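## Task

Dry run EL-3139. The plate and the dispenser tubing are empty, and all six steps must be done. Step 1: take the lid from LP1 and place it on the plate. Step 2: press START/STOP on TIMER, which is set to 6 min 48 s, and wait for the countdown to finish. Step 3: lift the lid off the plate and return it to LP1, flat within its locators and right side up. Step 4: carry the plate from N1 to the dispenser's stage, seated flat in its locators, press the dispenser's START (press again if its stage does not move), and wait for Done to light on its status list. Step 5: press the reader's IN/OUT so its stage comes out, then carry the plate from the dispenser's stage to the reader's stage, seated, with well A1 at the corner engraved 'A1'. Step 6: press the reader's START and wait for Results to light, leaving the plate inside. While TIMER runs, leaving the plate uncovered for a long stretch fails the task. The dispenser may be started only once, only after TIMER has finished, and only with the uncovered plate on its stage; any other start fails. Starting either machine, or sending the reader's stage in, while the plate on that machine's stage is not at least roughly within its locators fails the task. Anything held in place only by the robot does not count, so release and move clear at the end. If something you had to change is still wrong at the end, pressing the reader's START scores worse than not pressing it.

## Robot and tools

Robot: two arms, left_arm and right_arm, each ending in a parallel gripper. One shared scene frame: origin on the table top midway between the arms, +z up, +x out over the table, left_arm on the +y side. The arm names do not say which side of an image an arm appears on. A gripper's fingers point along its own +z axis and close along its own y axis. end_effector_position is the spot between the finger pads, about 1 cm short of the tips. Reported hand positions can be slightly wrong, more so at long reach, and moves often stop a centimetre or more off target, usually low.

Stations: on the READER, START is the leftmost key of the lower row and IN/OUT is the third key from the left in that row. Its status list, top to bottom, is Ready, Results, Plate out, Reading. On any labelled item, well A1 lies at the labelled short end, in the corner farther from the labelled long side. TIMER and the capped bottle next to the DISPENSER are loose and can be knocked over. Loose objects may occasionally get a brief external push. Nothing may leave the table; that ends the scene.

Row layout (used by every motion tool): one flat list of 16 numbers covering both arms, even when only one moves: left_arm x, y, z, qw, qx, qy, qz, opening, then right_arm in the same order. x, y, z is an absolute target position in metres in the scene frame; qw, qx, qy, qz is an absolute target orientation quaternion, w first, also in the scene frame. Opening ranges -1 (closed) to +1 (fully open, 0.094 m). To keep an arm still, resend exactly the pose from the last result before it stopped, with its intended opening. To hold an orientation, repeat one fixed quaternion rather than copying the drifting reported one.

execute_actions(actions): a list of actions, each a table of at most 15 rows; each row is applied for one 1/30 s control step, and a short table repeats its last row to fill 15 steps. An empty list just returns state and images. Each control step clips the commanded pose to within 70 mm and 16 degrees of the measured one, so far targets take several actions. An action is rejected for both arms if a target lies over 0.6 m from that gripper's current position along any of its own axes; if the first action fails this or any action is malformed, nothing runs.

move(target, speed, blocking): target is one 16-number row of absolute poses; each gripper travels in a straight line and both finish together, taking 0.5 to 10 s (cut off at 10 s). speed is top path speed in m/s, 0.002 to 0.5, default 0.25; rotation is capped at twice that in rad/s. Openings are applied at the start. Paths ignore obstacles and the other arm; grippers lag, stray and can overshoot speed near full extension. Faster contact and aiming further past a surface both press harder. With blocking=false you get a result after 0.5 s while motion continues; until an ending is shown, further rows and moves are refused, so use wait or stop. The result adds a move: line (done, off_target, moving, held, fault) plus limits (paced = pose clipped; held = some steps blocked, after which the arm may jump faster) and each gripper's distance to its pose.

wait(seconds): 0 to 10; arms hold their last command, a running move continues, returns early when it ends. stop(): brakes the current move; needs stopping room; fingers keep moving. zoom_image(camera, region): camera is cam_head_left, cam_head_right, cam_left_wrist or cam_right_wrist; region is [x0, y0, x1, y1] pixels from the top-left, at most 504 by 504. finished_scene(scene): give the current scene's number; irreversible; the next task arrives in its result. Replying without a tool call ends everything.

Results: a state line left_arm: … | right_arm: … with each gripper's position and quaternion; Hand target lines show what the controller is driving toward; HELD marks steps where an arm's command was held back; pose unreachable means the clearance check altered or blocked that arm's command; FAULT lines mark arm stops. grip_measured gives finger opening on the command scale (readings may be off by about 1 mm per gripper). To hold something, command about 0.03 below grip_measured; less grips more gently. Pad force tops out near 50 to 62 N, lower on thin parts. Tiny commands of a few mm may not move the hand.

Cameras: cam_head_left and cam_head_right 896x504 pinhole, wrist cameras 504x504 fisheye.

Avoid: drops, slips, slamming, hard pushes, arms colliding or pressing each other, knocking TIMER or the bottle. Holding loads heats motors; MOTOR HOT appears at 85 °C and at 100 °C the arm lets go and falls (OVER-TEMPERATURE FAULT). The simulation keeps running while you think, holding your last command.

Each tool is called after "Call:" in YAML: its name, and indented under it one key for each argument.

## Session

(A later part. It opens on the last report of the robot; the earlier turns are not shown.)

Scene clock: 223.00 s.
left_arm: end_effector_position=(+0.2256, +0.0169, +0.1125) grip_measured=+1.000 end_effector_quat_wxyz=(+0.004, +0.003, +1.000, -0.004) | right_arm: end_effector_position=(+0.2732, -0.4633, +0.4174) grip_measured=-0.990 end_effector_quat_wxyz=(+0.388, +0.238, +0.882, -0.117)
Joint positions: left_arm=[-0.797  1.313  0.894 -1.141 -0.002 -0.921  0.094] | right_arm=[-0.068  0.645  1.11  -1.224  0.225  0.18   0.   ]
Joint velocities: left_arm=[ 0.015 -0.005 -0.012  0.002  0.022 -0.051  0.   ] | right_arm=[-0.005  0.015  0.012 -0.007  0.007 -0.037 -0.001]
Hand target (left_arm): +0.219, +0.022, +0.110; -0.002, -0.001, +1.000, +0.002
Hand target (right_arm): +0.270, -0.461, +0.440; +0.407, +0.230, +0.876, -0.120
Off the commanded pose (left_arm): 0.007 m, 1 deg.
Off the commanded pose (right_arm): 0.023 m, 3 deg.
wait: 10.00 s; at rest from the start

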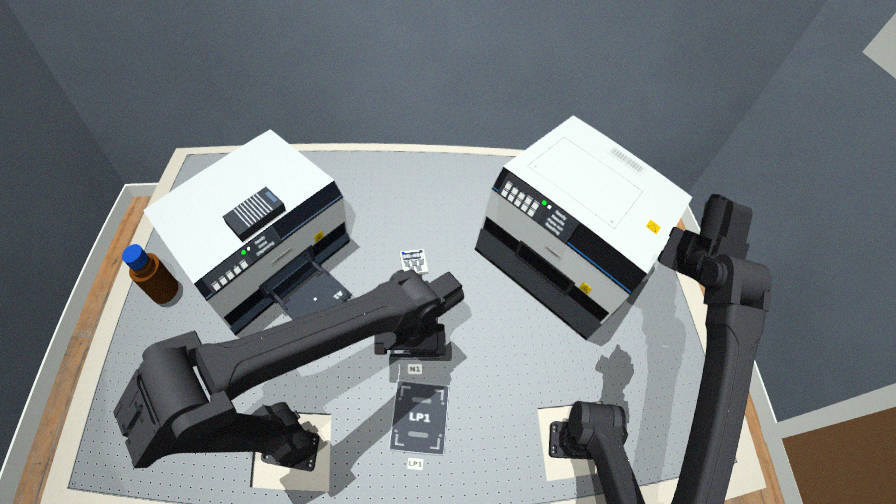

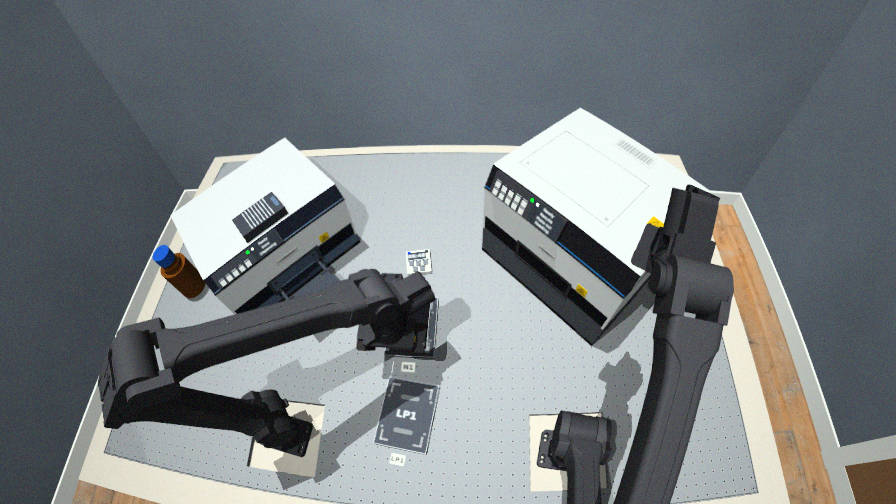

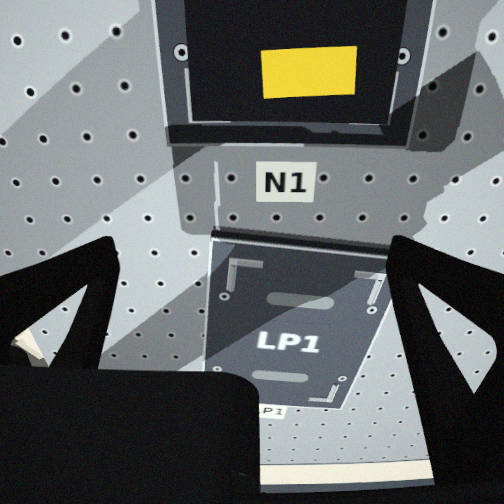

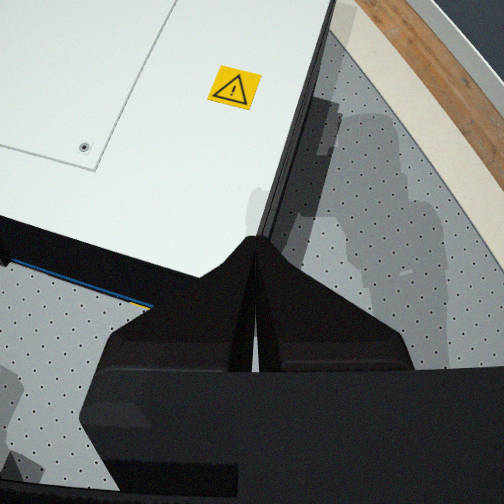

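Call:
wait:
  seconds: 10

Scene clock: 233.57 s.
left_arm: end_effector_position=(+0.2256, +0.0169, +0.1125) grip_measured=+1.000 end_effector_quat_wxyz=(+0.004, +0.003, +1.000, -0.004) | right_arm: end_effector_position=(+0.2732, -0.4633, +0.4174) grip_measured=-0.990 end_effector_quat_wxyz=(+0.388, +0.238, +0.882, -0.117)
Joint positions: left_arm=[-0.797  1.313  0.894 -1.141 -0.002 -0.921  0.094] | right_arm=[-0.068  0.645  1.11  -1.224  0.225  0.18   0.   ]
Joint velocities: left_arm=[-0.005  0.005 -0.007 -0.022 -0.022 -0.051  0.   ] | right_arm=[-0.015  0.015  0.007  0.002 -0.007  0.037  0.   ]
Hand target (left_arm): +0.219, +0.022, +0.110; -0.002, -0.001, +1.000, +0.002
Hand target (right_arm): +0.270, -0.461, +0.440; +0.407, +0.230, +0.876, -0.120
Off the commanded pose (left_arm): 0.007 m, 1 deg.
Off the commanded pose (right_arm): 0.023 m, 3 deg.
wait: 10.00 s; at rest from the start

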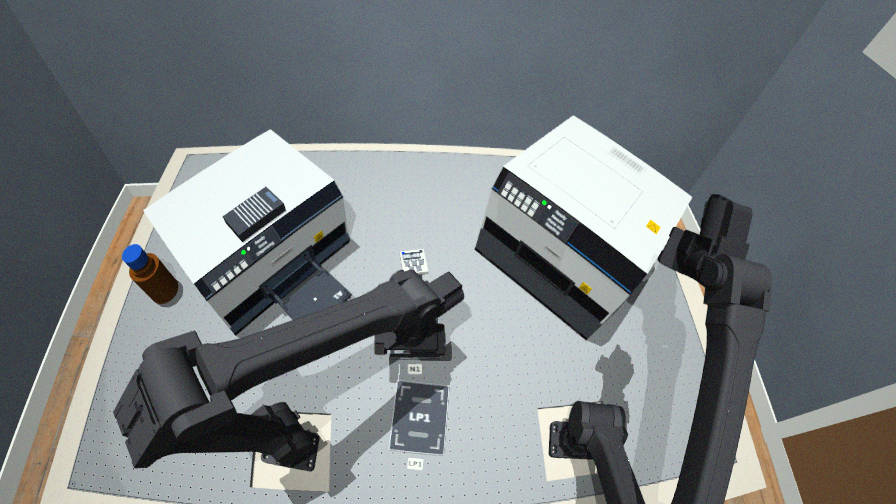

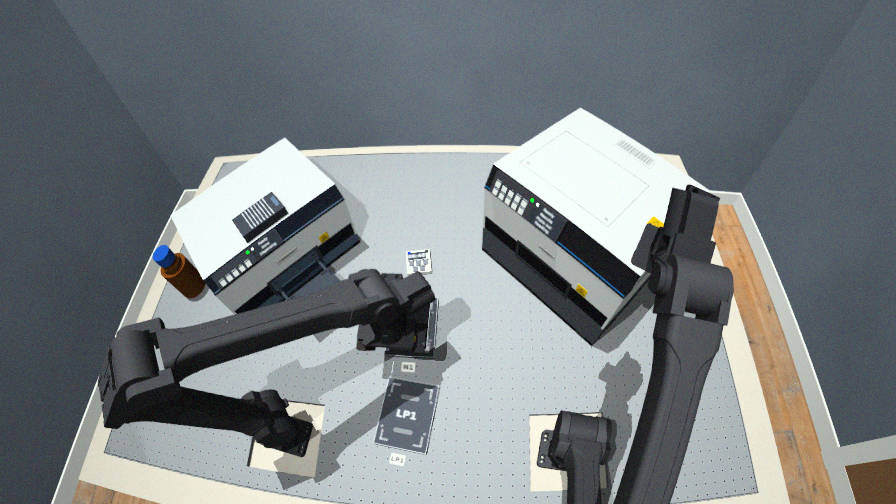

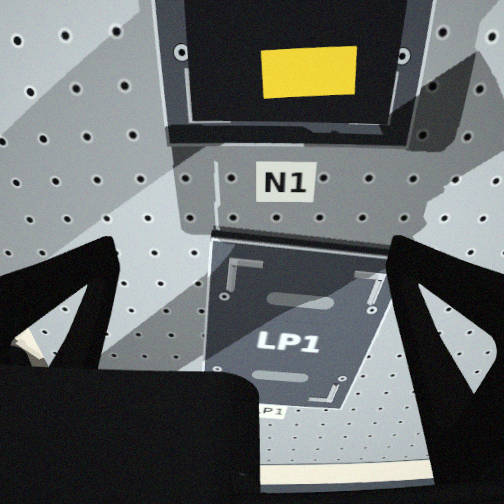

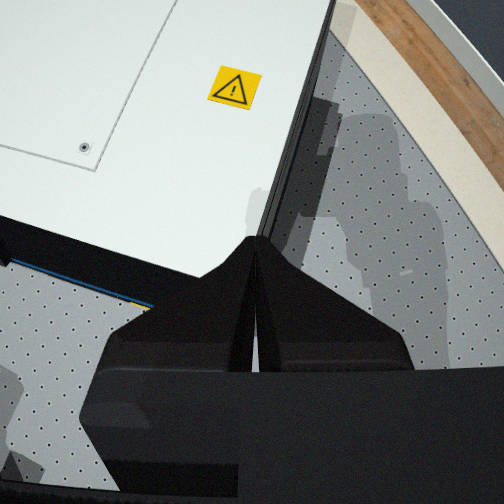

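Call:
wait:
  seconds: 10

Scene clock: 244.40 s.
left_arm: end_effector_position=(+0.2256, +0.0169, +0.1125) grip_measured=+1.000 end_effector_quat_wxyz=(+0.004, +0.003, +1.000, -0.004) | right_arm: end_effector_position=(+0.2732, -0.4633, +0.4174) grip_measured=-0.990 end_effector_quat_wxyz=(+0.388, +0.238, +0.882, -0.117)
Joint positions: left_arm=[-0.797  1.313  0.894 -1.141 -0.002 -0.921  0.094] | right_arm=[-0.068  0.645  1.11  -1.224  0.225  0.18   0.   ]
Joint velocities: left_arm=[ 0.005  0.005  0.002 -0.012  0.007  0.037  0.   ] | right_arm=[ 0.005 -0.005 -0.012  0.007  0.037 -0.007  0.   ]
Hand target (left_arm): +0.219, +0.022, +0.110; -0.002, -0.001, +1.000, +0.002
Hand target (right_arm): +0.270, -0.461, +0.440; +0.407, +0.230, +0.876, -0.120
Off the commanded pose (left_arm): 0.007 m, 1 deg.
Off the commanded pose (right_arm): 0.023 m, 3 deg.
wait: 10.00 s; at rest from the start

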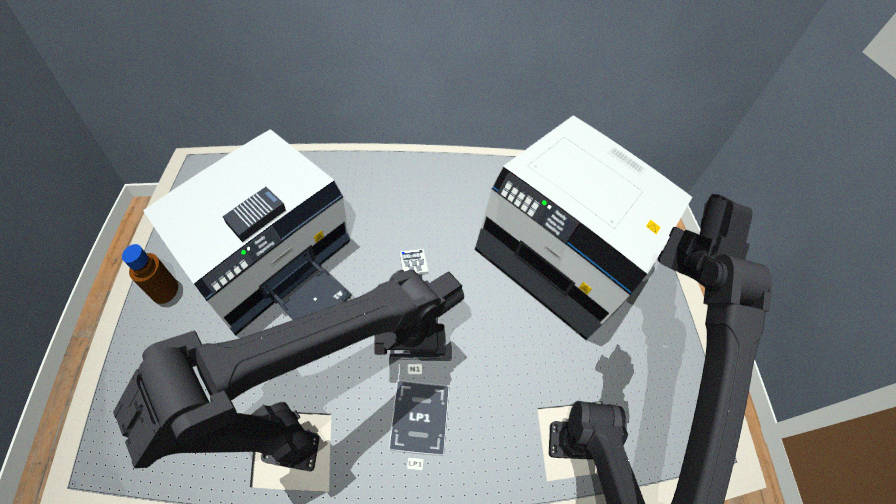

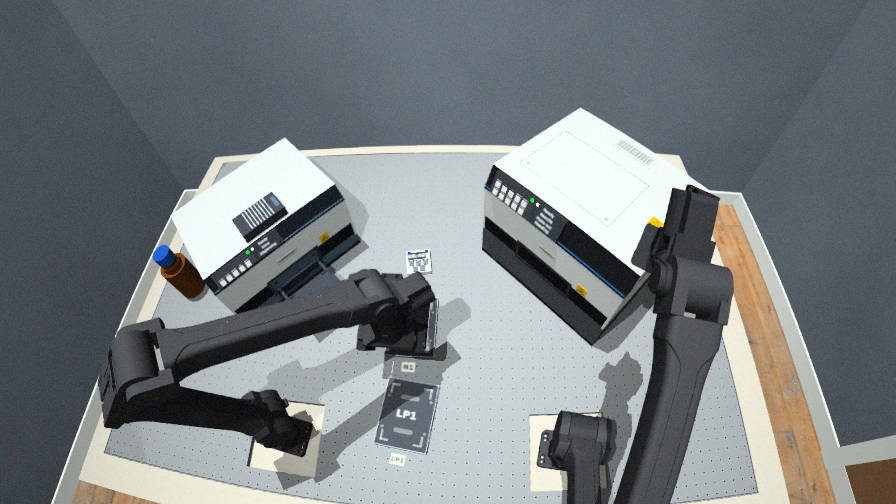

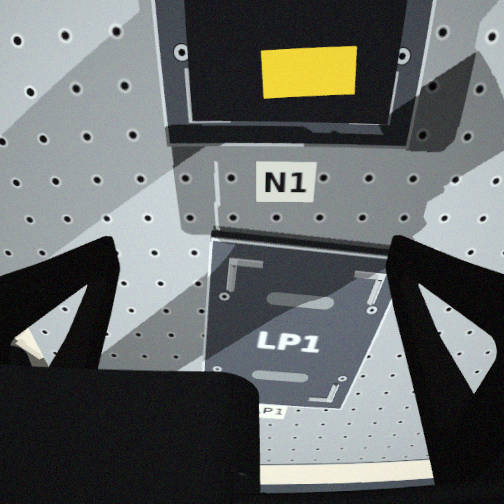

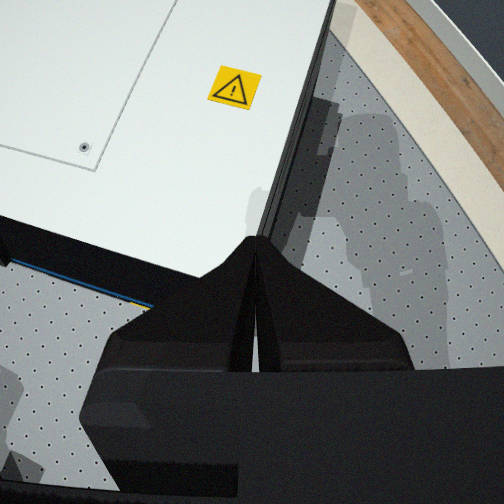

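Call:
wait:
  seconds: 10

Scene clock: 255.13 s.
left_arm: end_effector_position=(+0.2256, +0.0169, +0.1125) grip_measured=+1.000 end_effector_quat_wxyz=(+0.004, +0.003, +1.000, -0.004) | right_arm: end_effector_position=(+0.2732, -0.4633, +0.4174) grip_measured=-0.990 end_effector_quat_wxyz=(+0.388, +0.238, +0.882, -0.117)
Joint positions: left_arm=[-0.797  1.313  0.894 -1.141 -0.002 -0.921  0.094] | right_arm=[-0.068  0.645  1.11  -1.224  0.225  0.18   0.   ]
Joint velocities: left_arm=[-0.005 -0.024  0.002 -0.002  0.007 -0.022  0.   ] | right_arm=[-0.015 -0.015 -0.007  0.017 -0.066  0.007 -0.001]
Hand target (left_arm): +0.219, +0.022, +0.110; -0.002, -0.001, +1.000, +0.002
Hand target (right_arm): +0.270, -0.461, +0.440; +0.407, +0.230, +0.876, -0.120
Off the commanded pose (left_arm): 0.007 m, 1 deg.
Off the commanded pose (right_arm): 0.023 m, 3 deg.
wait: 10.00 s; at rest from the start

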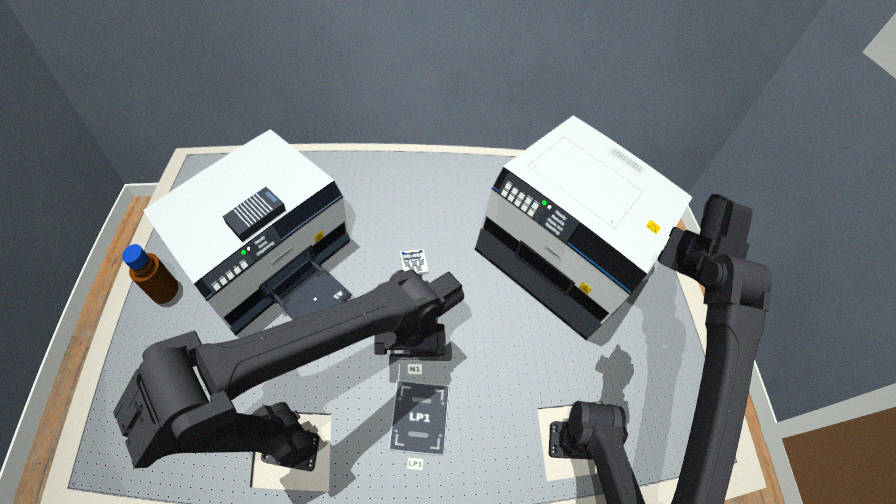

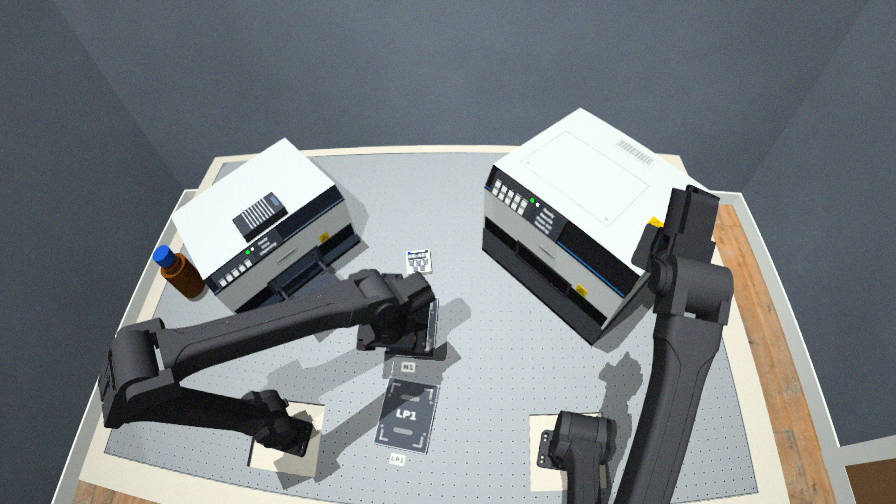

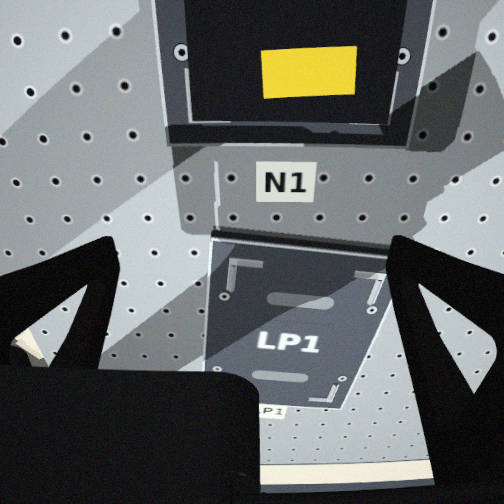

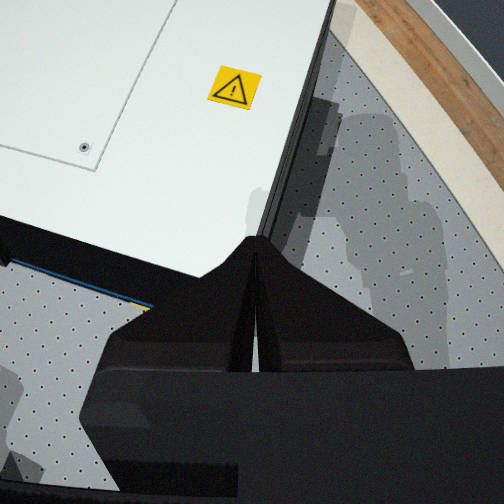

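Call:
wait:
  seconds: 10

Scene clock: 265.80 s.
left_arm: end_effector_position=(+0.2256, +0.0169, +0.1125) grip_measured=+1.000 end_effector_quat_wxyz=(+0.004, +0.003, +1.000, -0.004) | right_arm: end_effector_position=(+0.2732, -0.4633, +0.4174) grip_measured=-0.990 end_effector_quat_wxyz=(+0.388, +0.238, +0.882, -0.117)
Joint positions: left_arm=[-0.797  1.313  0.894 -1.141 -0.002 -0.921  0.094] | right_arm=[-0.068  0.645  1.11  -1.224  0.225  0.18   0.   ]
Joint velocities: left_arm=[-0.005 -0.015  0.002 -0.017 -0.037 -0.007  0.   ] | right_arm=[-0.024 -0.005  0.002 -0.002  0.007 -0.051  0.   ]
Hand target (left_arm): +0.219, +0.022, +0.110; -0.002, -0.001, +1.000, +0.002
Hand target (right_arm): +0.270, -0.461, +0.440; +0.407, +0.230, +0.876, -0.120
Off the commanded pose (left_arm): 0.007 m, 1 deg.
Off the commanded pose (right_arm): 0.023 m, 3 deg.
wait: 10.00 s; at rest from the start

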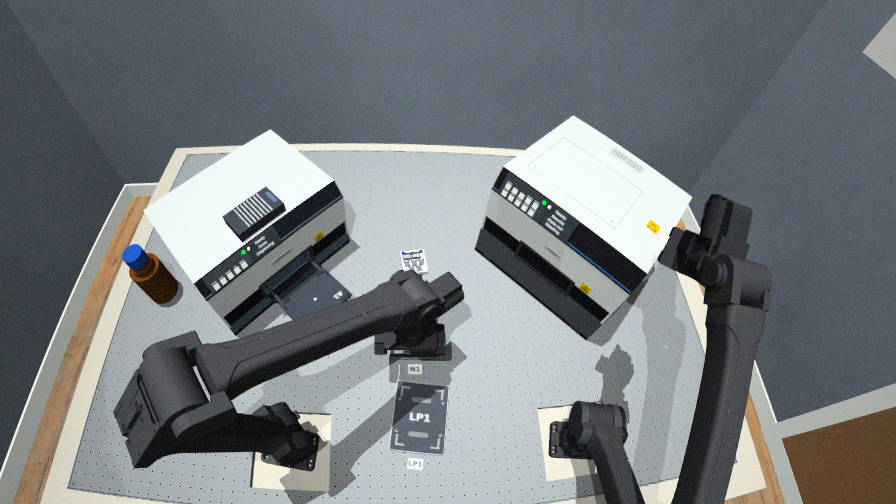

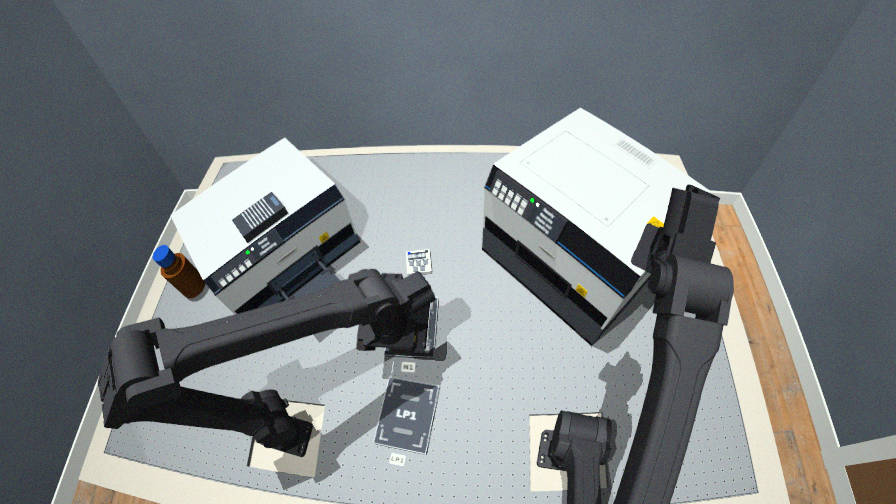

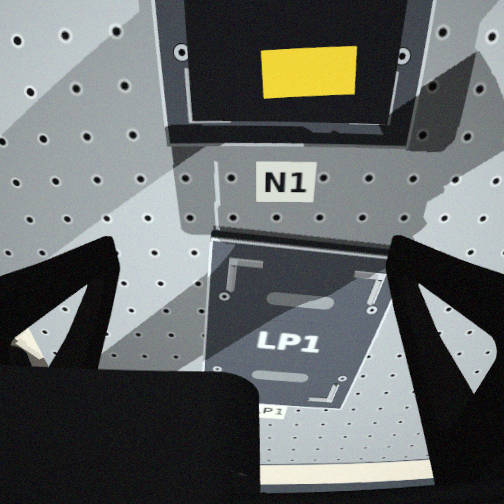

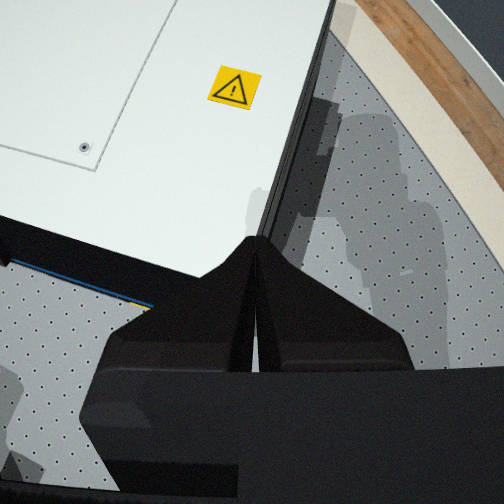

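Call:
wait:
  seconds: 10

Scene clock: 276.80 s.
left_arm: end_effector_position=(+0.2256, +0.0169, +0.1125) grip_measured=+1.000 end_effector_quat_wxyz=(+0.004, +0.003, +1.000, -0.004) | right_arm: end_effector_position=(+0.2732, -0.4633, +0.4174) grip_measured=-0.990 end_effector_quat_wxyz=(+0.388, +0.238, +0.882, -0.117)
Joint positions: left_arm=[-0.797  1.313  0.894 -1.141 -0.002 -0.921  0.094] | right_arm=[-0.068  0.645  1.11  -1.224  0.225  0.18   0.   ]
Joint velocities: left_arm=[-0.005  0.005  0.012  0.012 -0.066 -0.037  0.   ] | right_arm=[-0.005 -0.005  0.012 -0.007  0.037 -0.007  0.001]
Hand target (left_arm): +0.219, +0.022, +0.110; -0.002, -0.001, +1.000, +0.002
Hand target (right_arm): +0.270, -0.461, +0.440; +0.407, +0.230, +0.876, -0.120
Off the commanded pose (left_arm): 0.007 m, 1 deg.
Off the commanded pose (right_arm): 0.023 m, 3 deg.
wait: 10.00 s; at rest from the start

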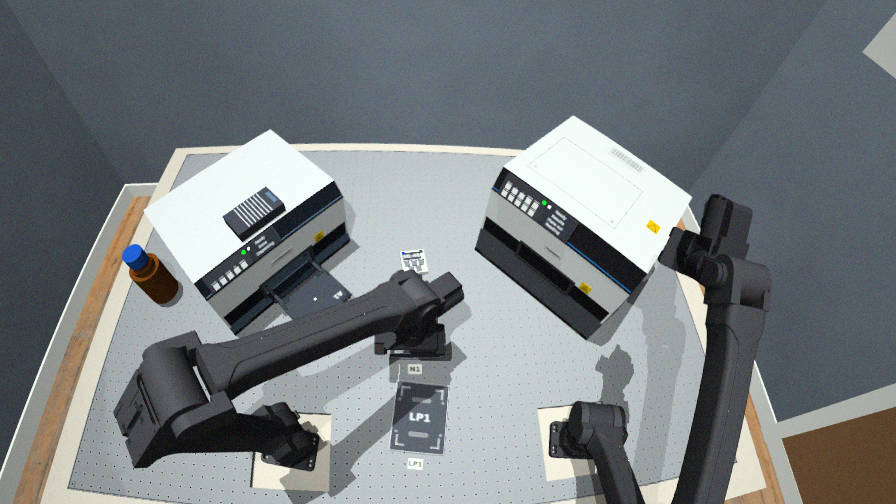

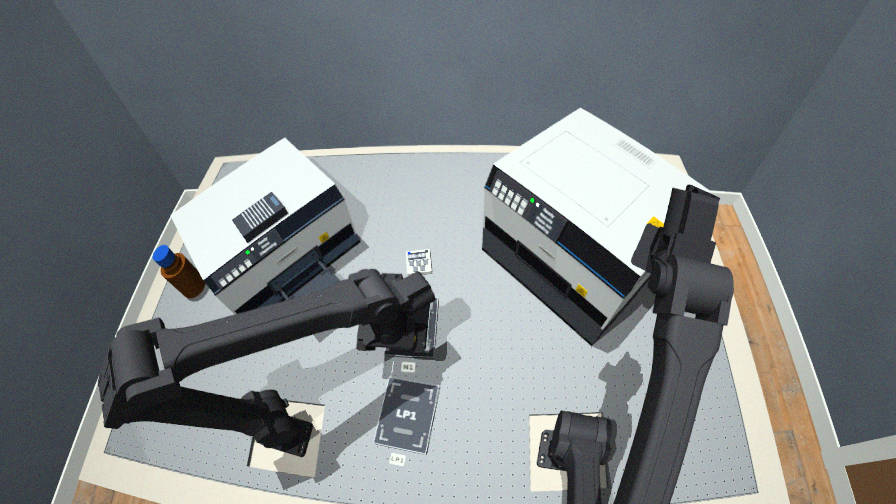

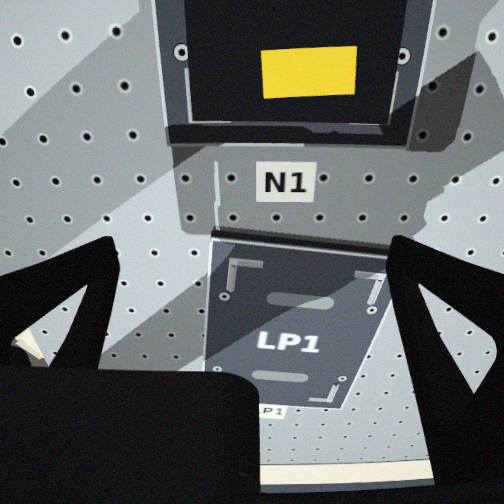

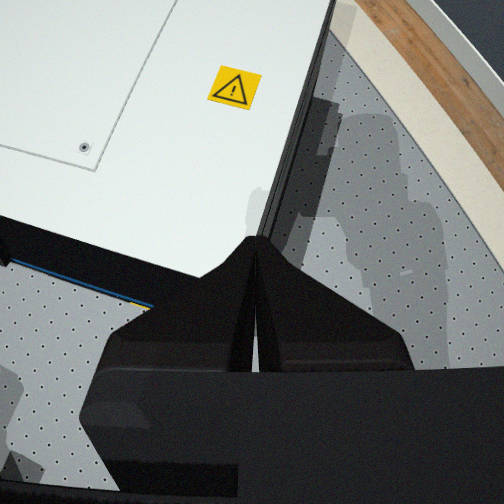

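Call:
wait:
  seconds: 10

Scene clock: 287.63 s.
left_arm: end_effector_position=(+0.2256, +0.0169, +0.1125) grip_measured=+1.000 end_effector_quat_wxyz=(+0.004, +0.003, +1.000, -0.004) | right_arm: end_effector_position=(+0.2732, -0.4633, +0.4174) grip_measured=-0.990 end_effector_quat_wxyz=(+0.388, +0.238, +0.882, -0.117)
Joint positions: left_arm=[-0.797  1.313  0.894 -1.141 -0.002 -0.921  0.094] | right_arm=[-0.068  0.645  1.11  -1.224  0.225  0.18   0.   ]
Joint velocities: left_arm=[-0.015 -0.005  0.017 -0.007  0.007  0.007  0.   ] | right_arm=[-0.015 -0.005 -0.007 -0.002 -0.007  0.081  0.001]
Hand target (left_arm): +0.219, +0.022, +0.110; -0.002, -0.001, +1.000, +0.002
Hand target (right_arm): +0.270, -0.461, +0.440; +0.407, +0.230, +0.876, -0.120
Off the commanded pose (left_arm): 0.007 m, 1 deg.
Off the commanded pose (right_arm): 0.023 m, 3 deg.
wait: 10.00 s; at rest from the start

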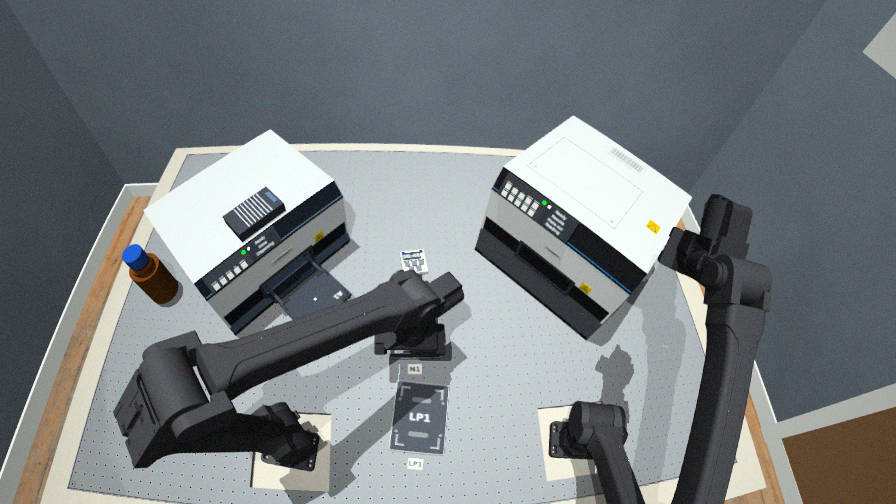

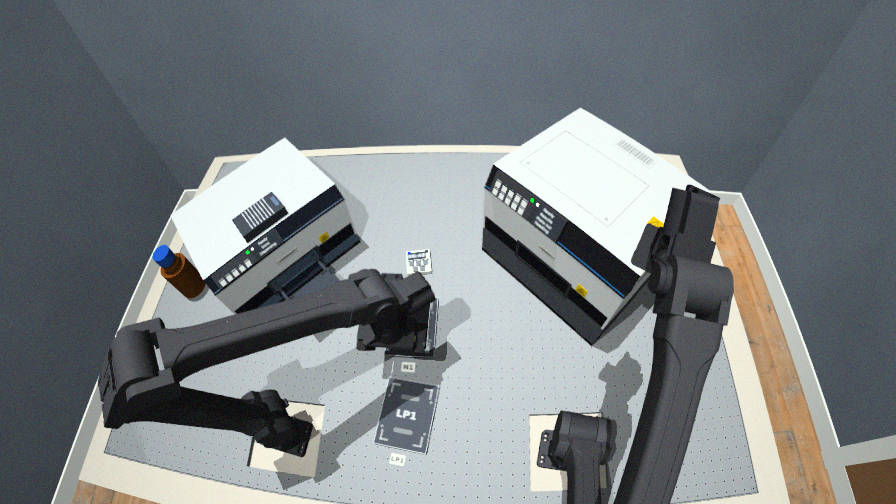

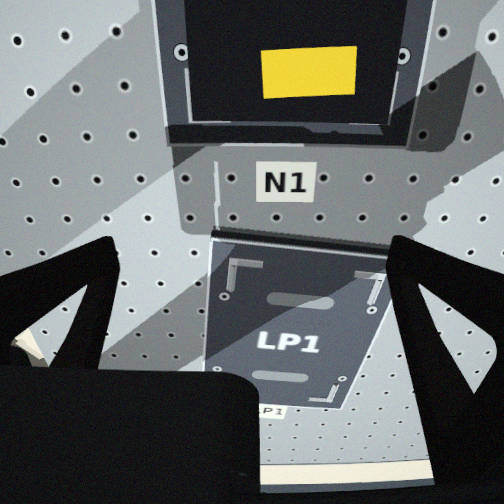

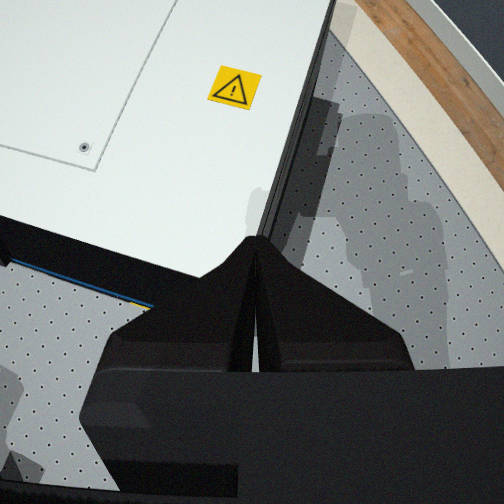

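Call:
wait:
  seconds: 10

Scene clock: 298.47 s.
left_arm: end_effector_position=(+0.2256, +0.0169, +0.1125) grip_measured=+1.000 end_effector_quat_wxyz=(+0.004, +0.003, +1.000, -0.004) | right_arm: end_effector_position=(+0.2732, -0.4633, +0.4174) grip_measured=-0.990 end_effector_quat_wxyz=(+0.388, +0.238, +0.882, -0.117)
Joint positions: left_arm=[-0.797  1.313  0.894 -1.141 -0.002 -0.921  0.094] | right_arm=[-0.068  0.645  1.11  -1.224  0.225  0.18   0.   ]
Joint velocities: left_arm=[ 0.005  0.015 -0.012 -0.007  0.007  0.022  0.   ] | right_arm=[ 0.005 -0.005 -0.007  0.002 -0.066  0.022 -0.   ]
Hand target (left_arm): +0.219, +0.022, +0.110; -0.002, -0.001, +1.000, +0.002
Hand target (right_arm): +0.270, -0.461, +0.440; +0.407, +0.230, +0.876, -0.120
Off the commanded pose (left_arm): 0.007 m, 1 deg.
Off the commanded pose (right_arm): 0.023 m, 3 deg.
wait: 10.00 s; at rest from the start

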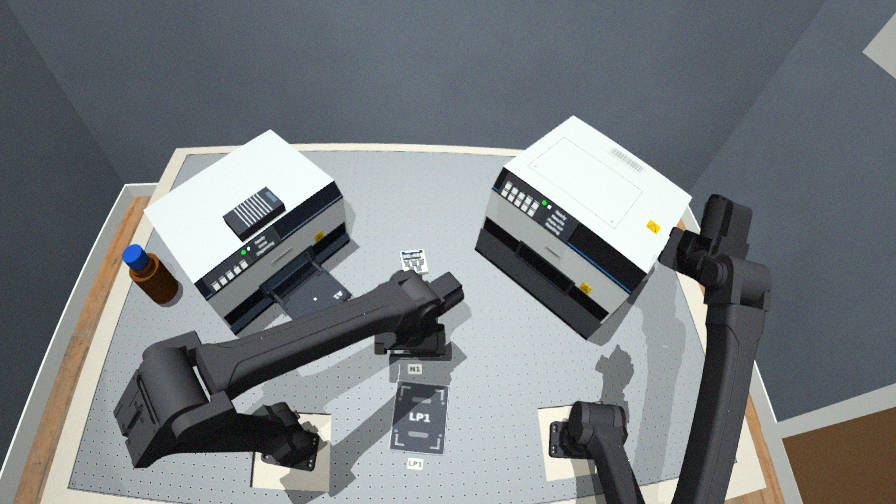

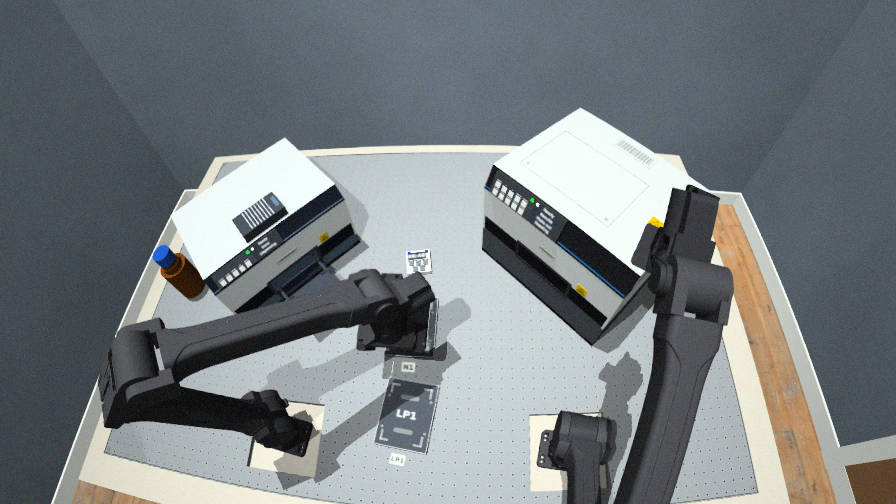

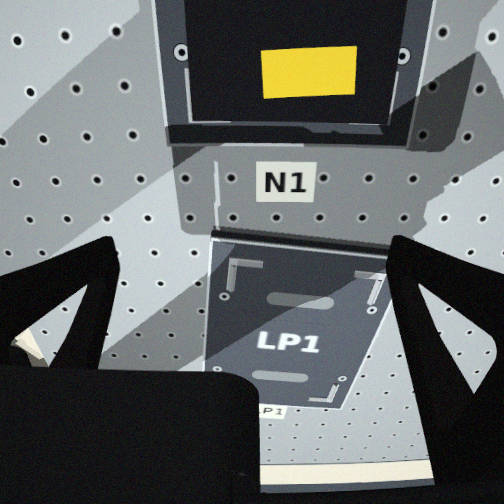

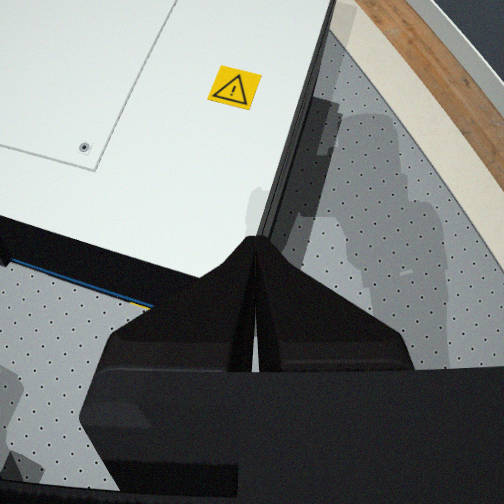

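Call:
wait:
  seconds: 10

Scene clock: 309.73 s.
left_arm: end_effector_position=(+0.2256, +0.0169, +0.1125) grip_measured=+1.000 end_effector_quat_wxyz=(+0.004, +0.003, +1.000, -0.004) | right_arm: end_effector_position=(+0.2732, -0.4633, +0.4174) grip_measured=-0.990 end_effector_quat_wxyz=(+0.388, +0.238, +0.882, -0.117)
Joint positions: left_arm=[-0.797  1.313  0.894 -1.141 -0.002 -0.921  0.094] | right_arm=[-0.068  0.645  1.11  -1.224  0.225  0.18   0.   ]
Joint velocities: left_arm=[-0.005  0.005 -0.002 -0.012 -0.022  0.037  0.   ] | right_arm=[-0.005 -0.005  0.017  0.002 -0.051 -0.007 -0.   ]
Hand target (left_arm): +0.219, +0.022, +0.110; -0.002, -0.001, +1.000, +0.002
Hand target (right_arm): +0.270, -0.461, +0.440; +0.407, +0.230, +0.876, -0.120
Off the commanded pose (left_arm): 0.007 m, 1 deg.
Off the commanded pose (right_arm): 0.023 m, 3 deg.
wait: 10.00 s; at rest from the start

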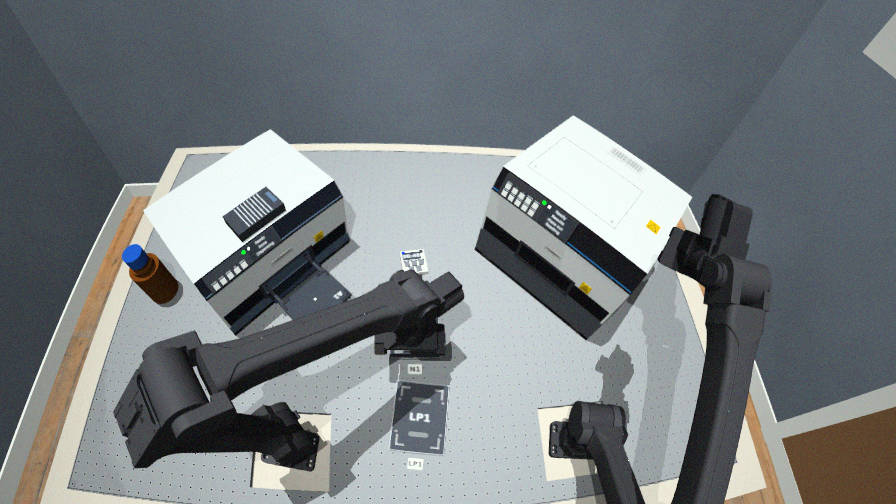

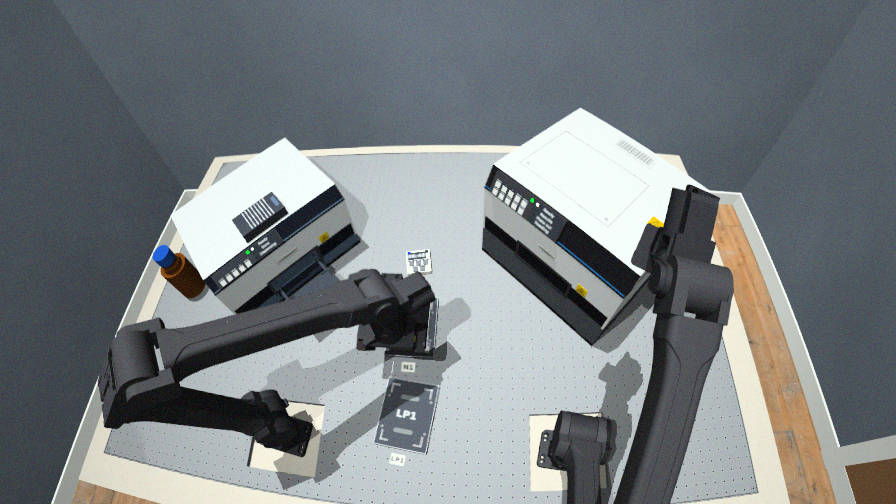

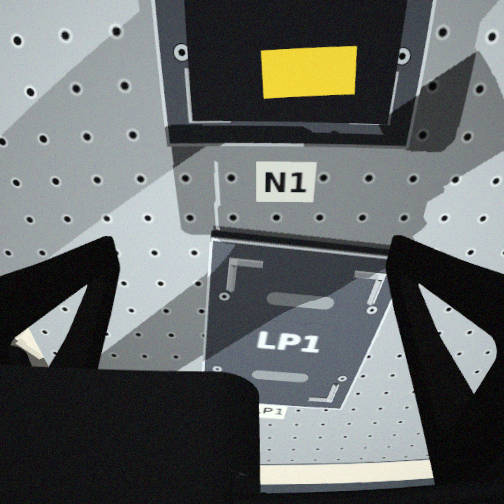

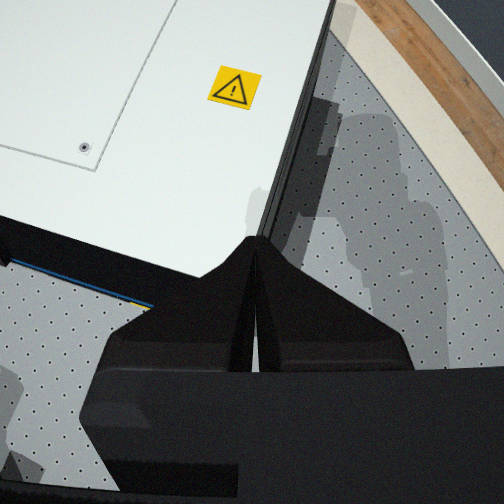

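Call:
wait:
  seconds: 10

Scene clock: 320.33 s.
left_arm: end_effector_position=(+0.2256, +0.0169, +0.1125) grip_measured=+1.000 end_effector_quat_wxyz=(+0.004, +0.003, +1.000, -0.004) | right_arm: end_effector_position=(+0.2732, -0.4633, +0.4174) grip_measured=-0.990 end_effector_quat_wxyz=(+0.388, +0.238, +0.882, -0.117)
Joint positions: left_arm=[-0.797  1.313  0.894 -1.141 -0.002 -0.921  0.094] | right_arm=[-0.068  0.645  1.11  -1.224  0.225  0.18   0.   ]
Joint velocities: left_arm=[-0.005 -0.015  0.007  0.017  0.022 -0.007  0.   ] | right_arm=[-0.005  0.005  0.017 -0.002  0.022 -0.022  0.   ]
Hand target (left_arm): +0.219, +0.022, +0.110; -0.002, -0.001, +1.000, +0.002
Hand target (right_arm): +0.270, -0.461, +0.440; +0.407, +0.230, +0.876, -0.120
Off the commanded pose (left_arm): 0.007 m, 1 deg.
Off the commanded pose (right_arm): 0.023 m, 3 deg.
wait: 10.00 s; at rest from the start

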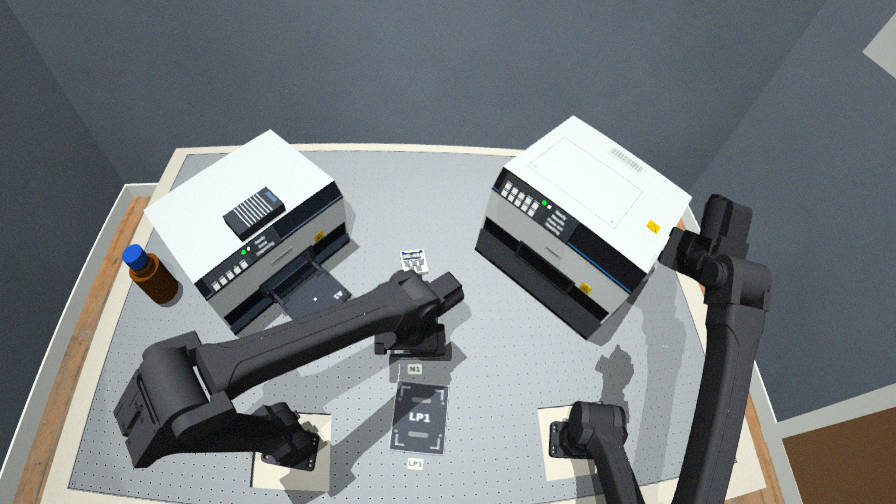

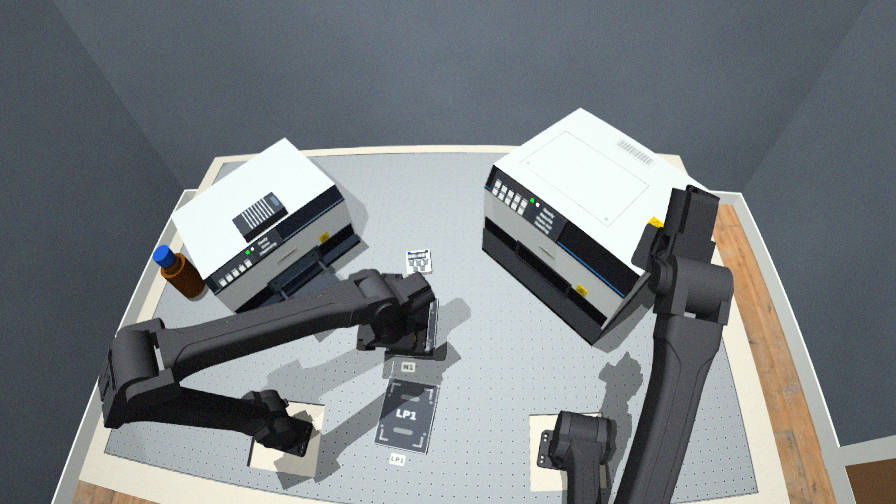

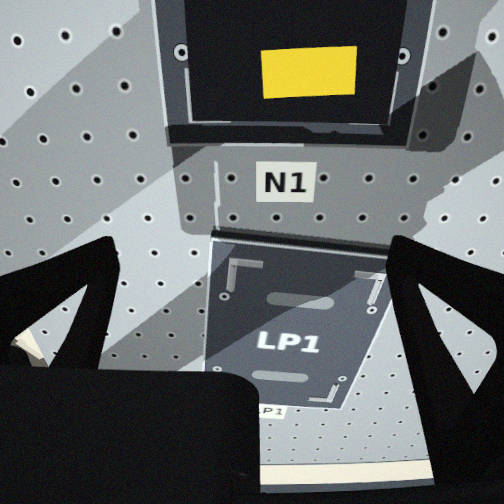

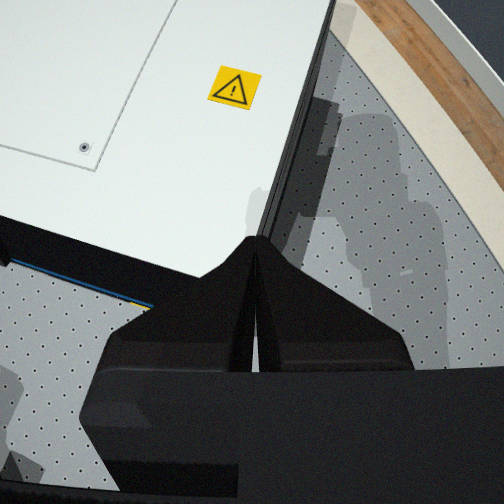

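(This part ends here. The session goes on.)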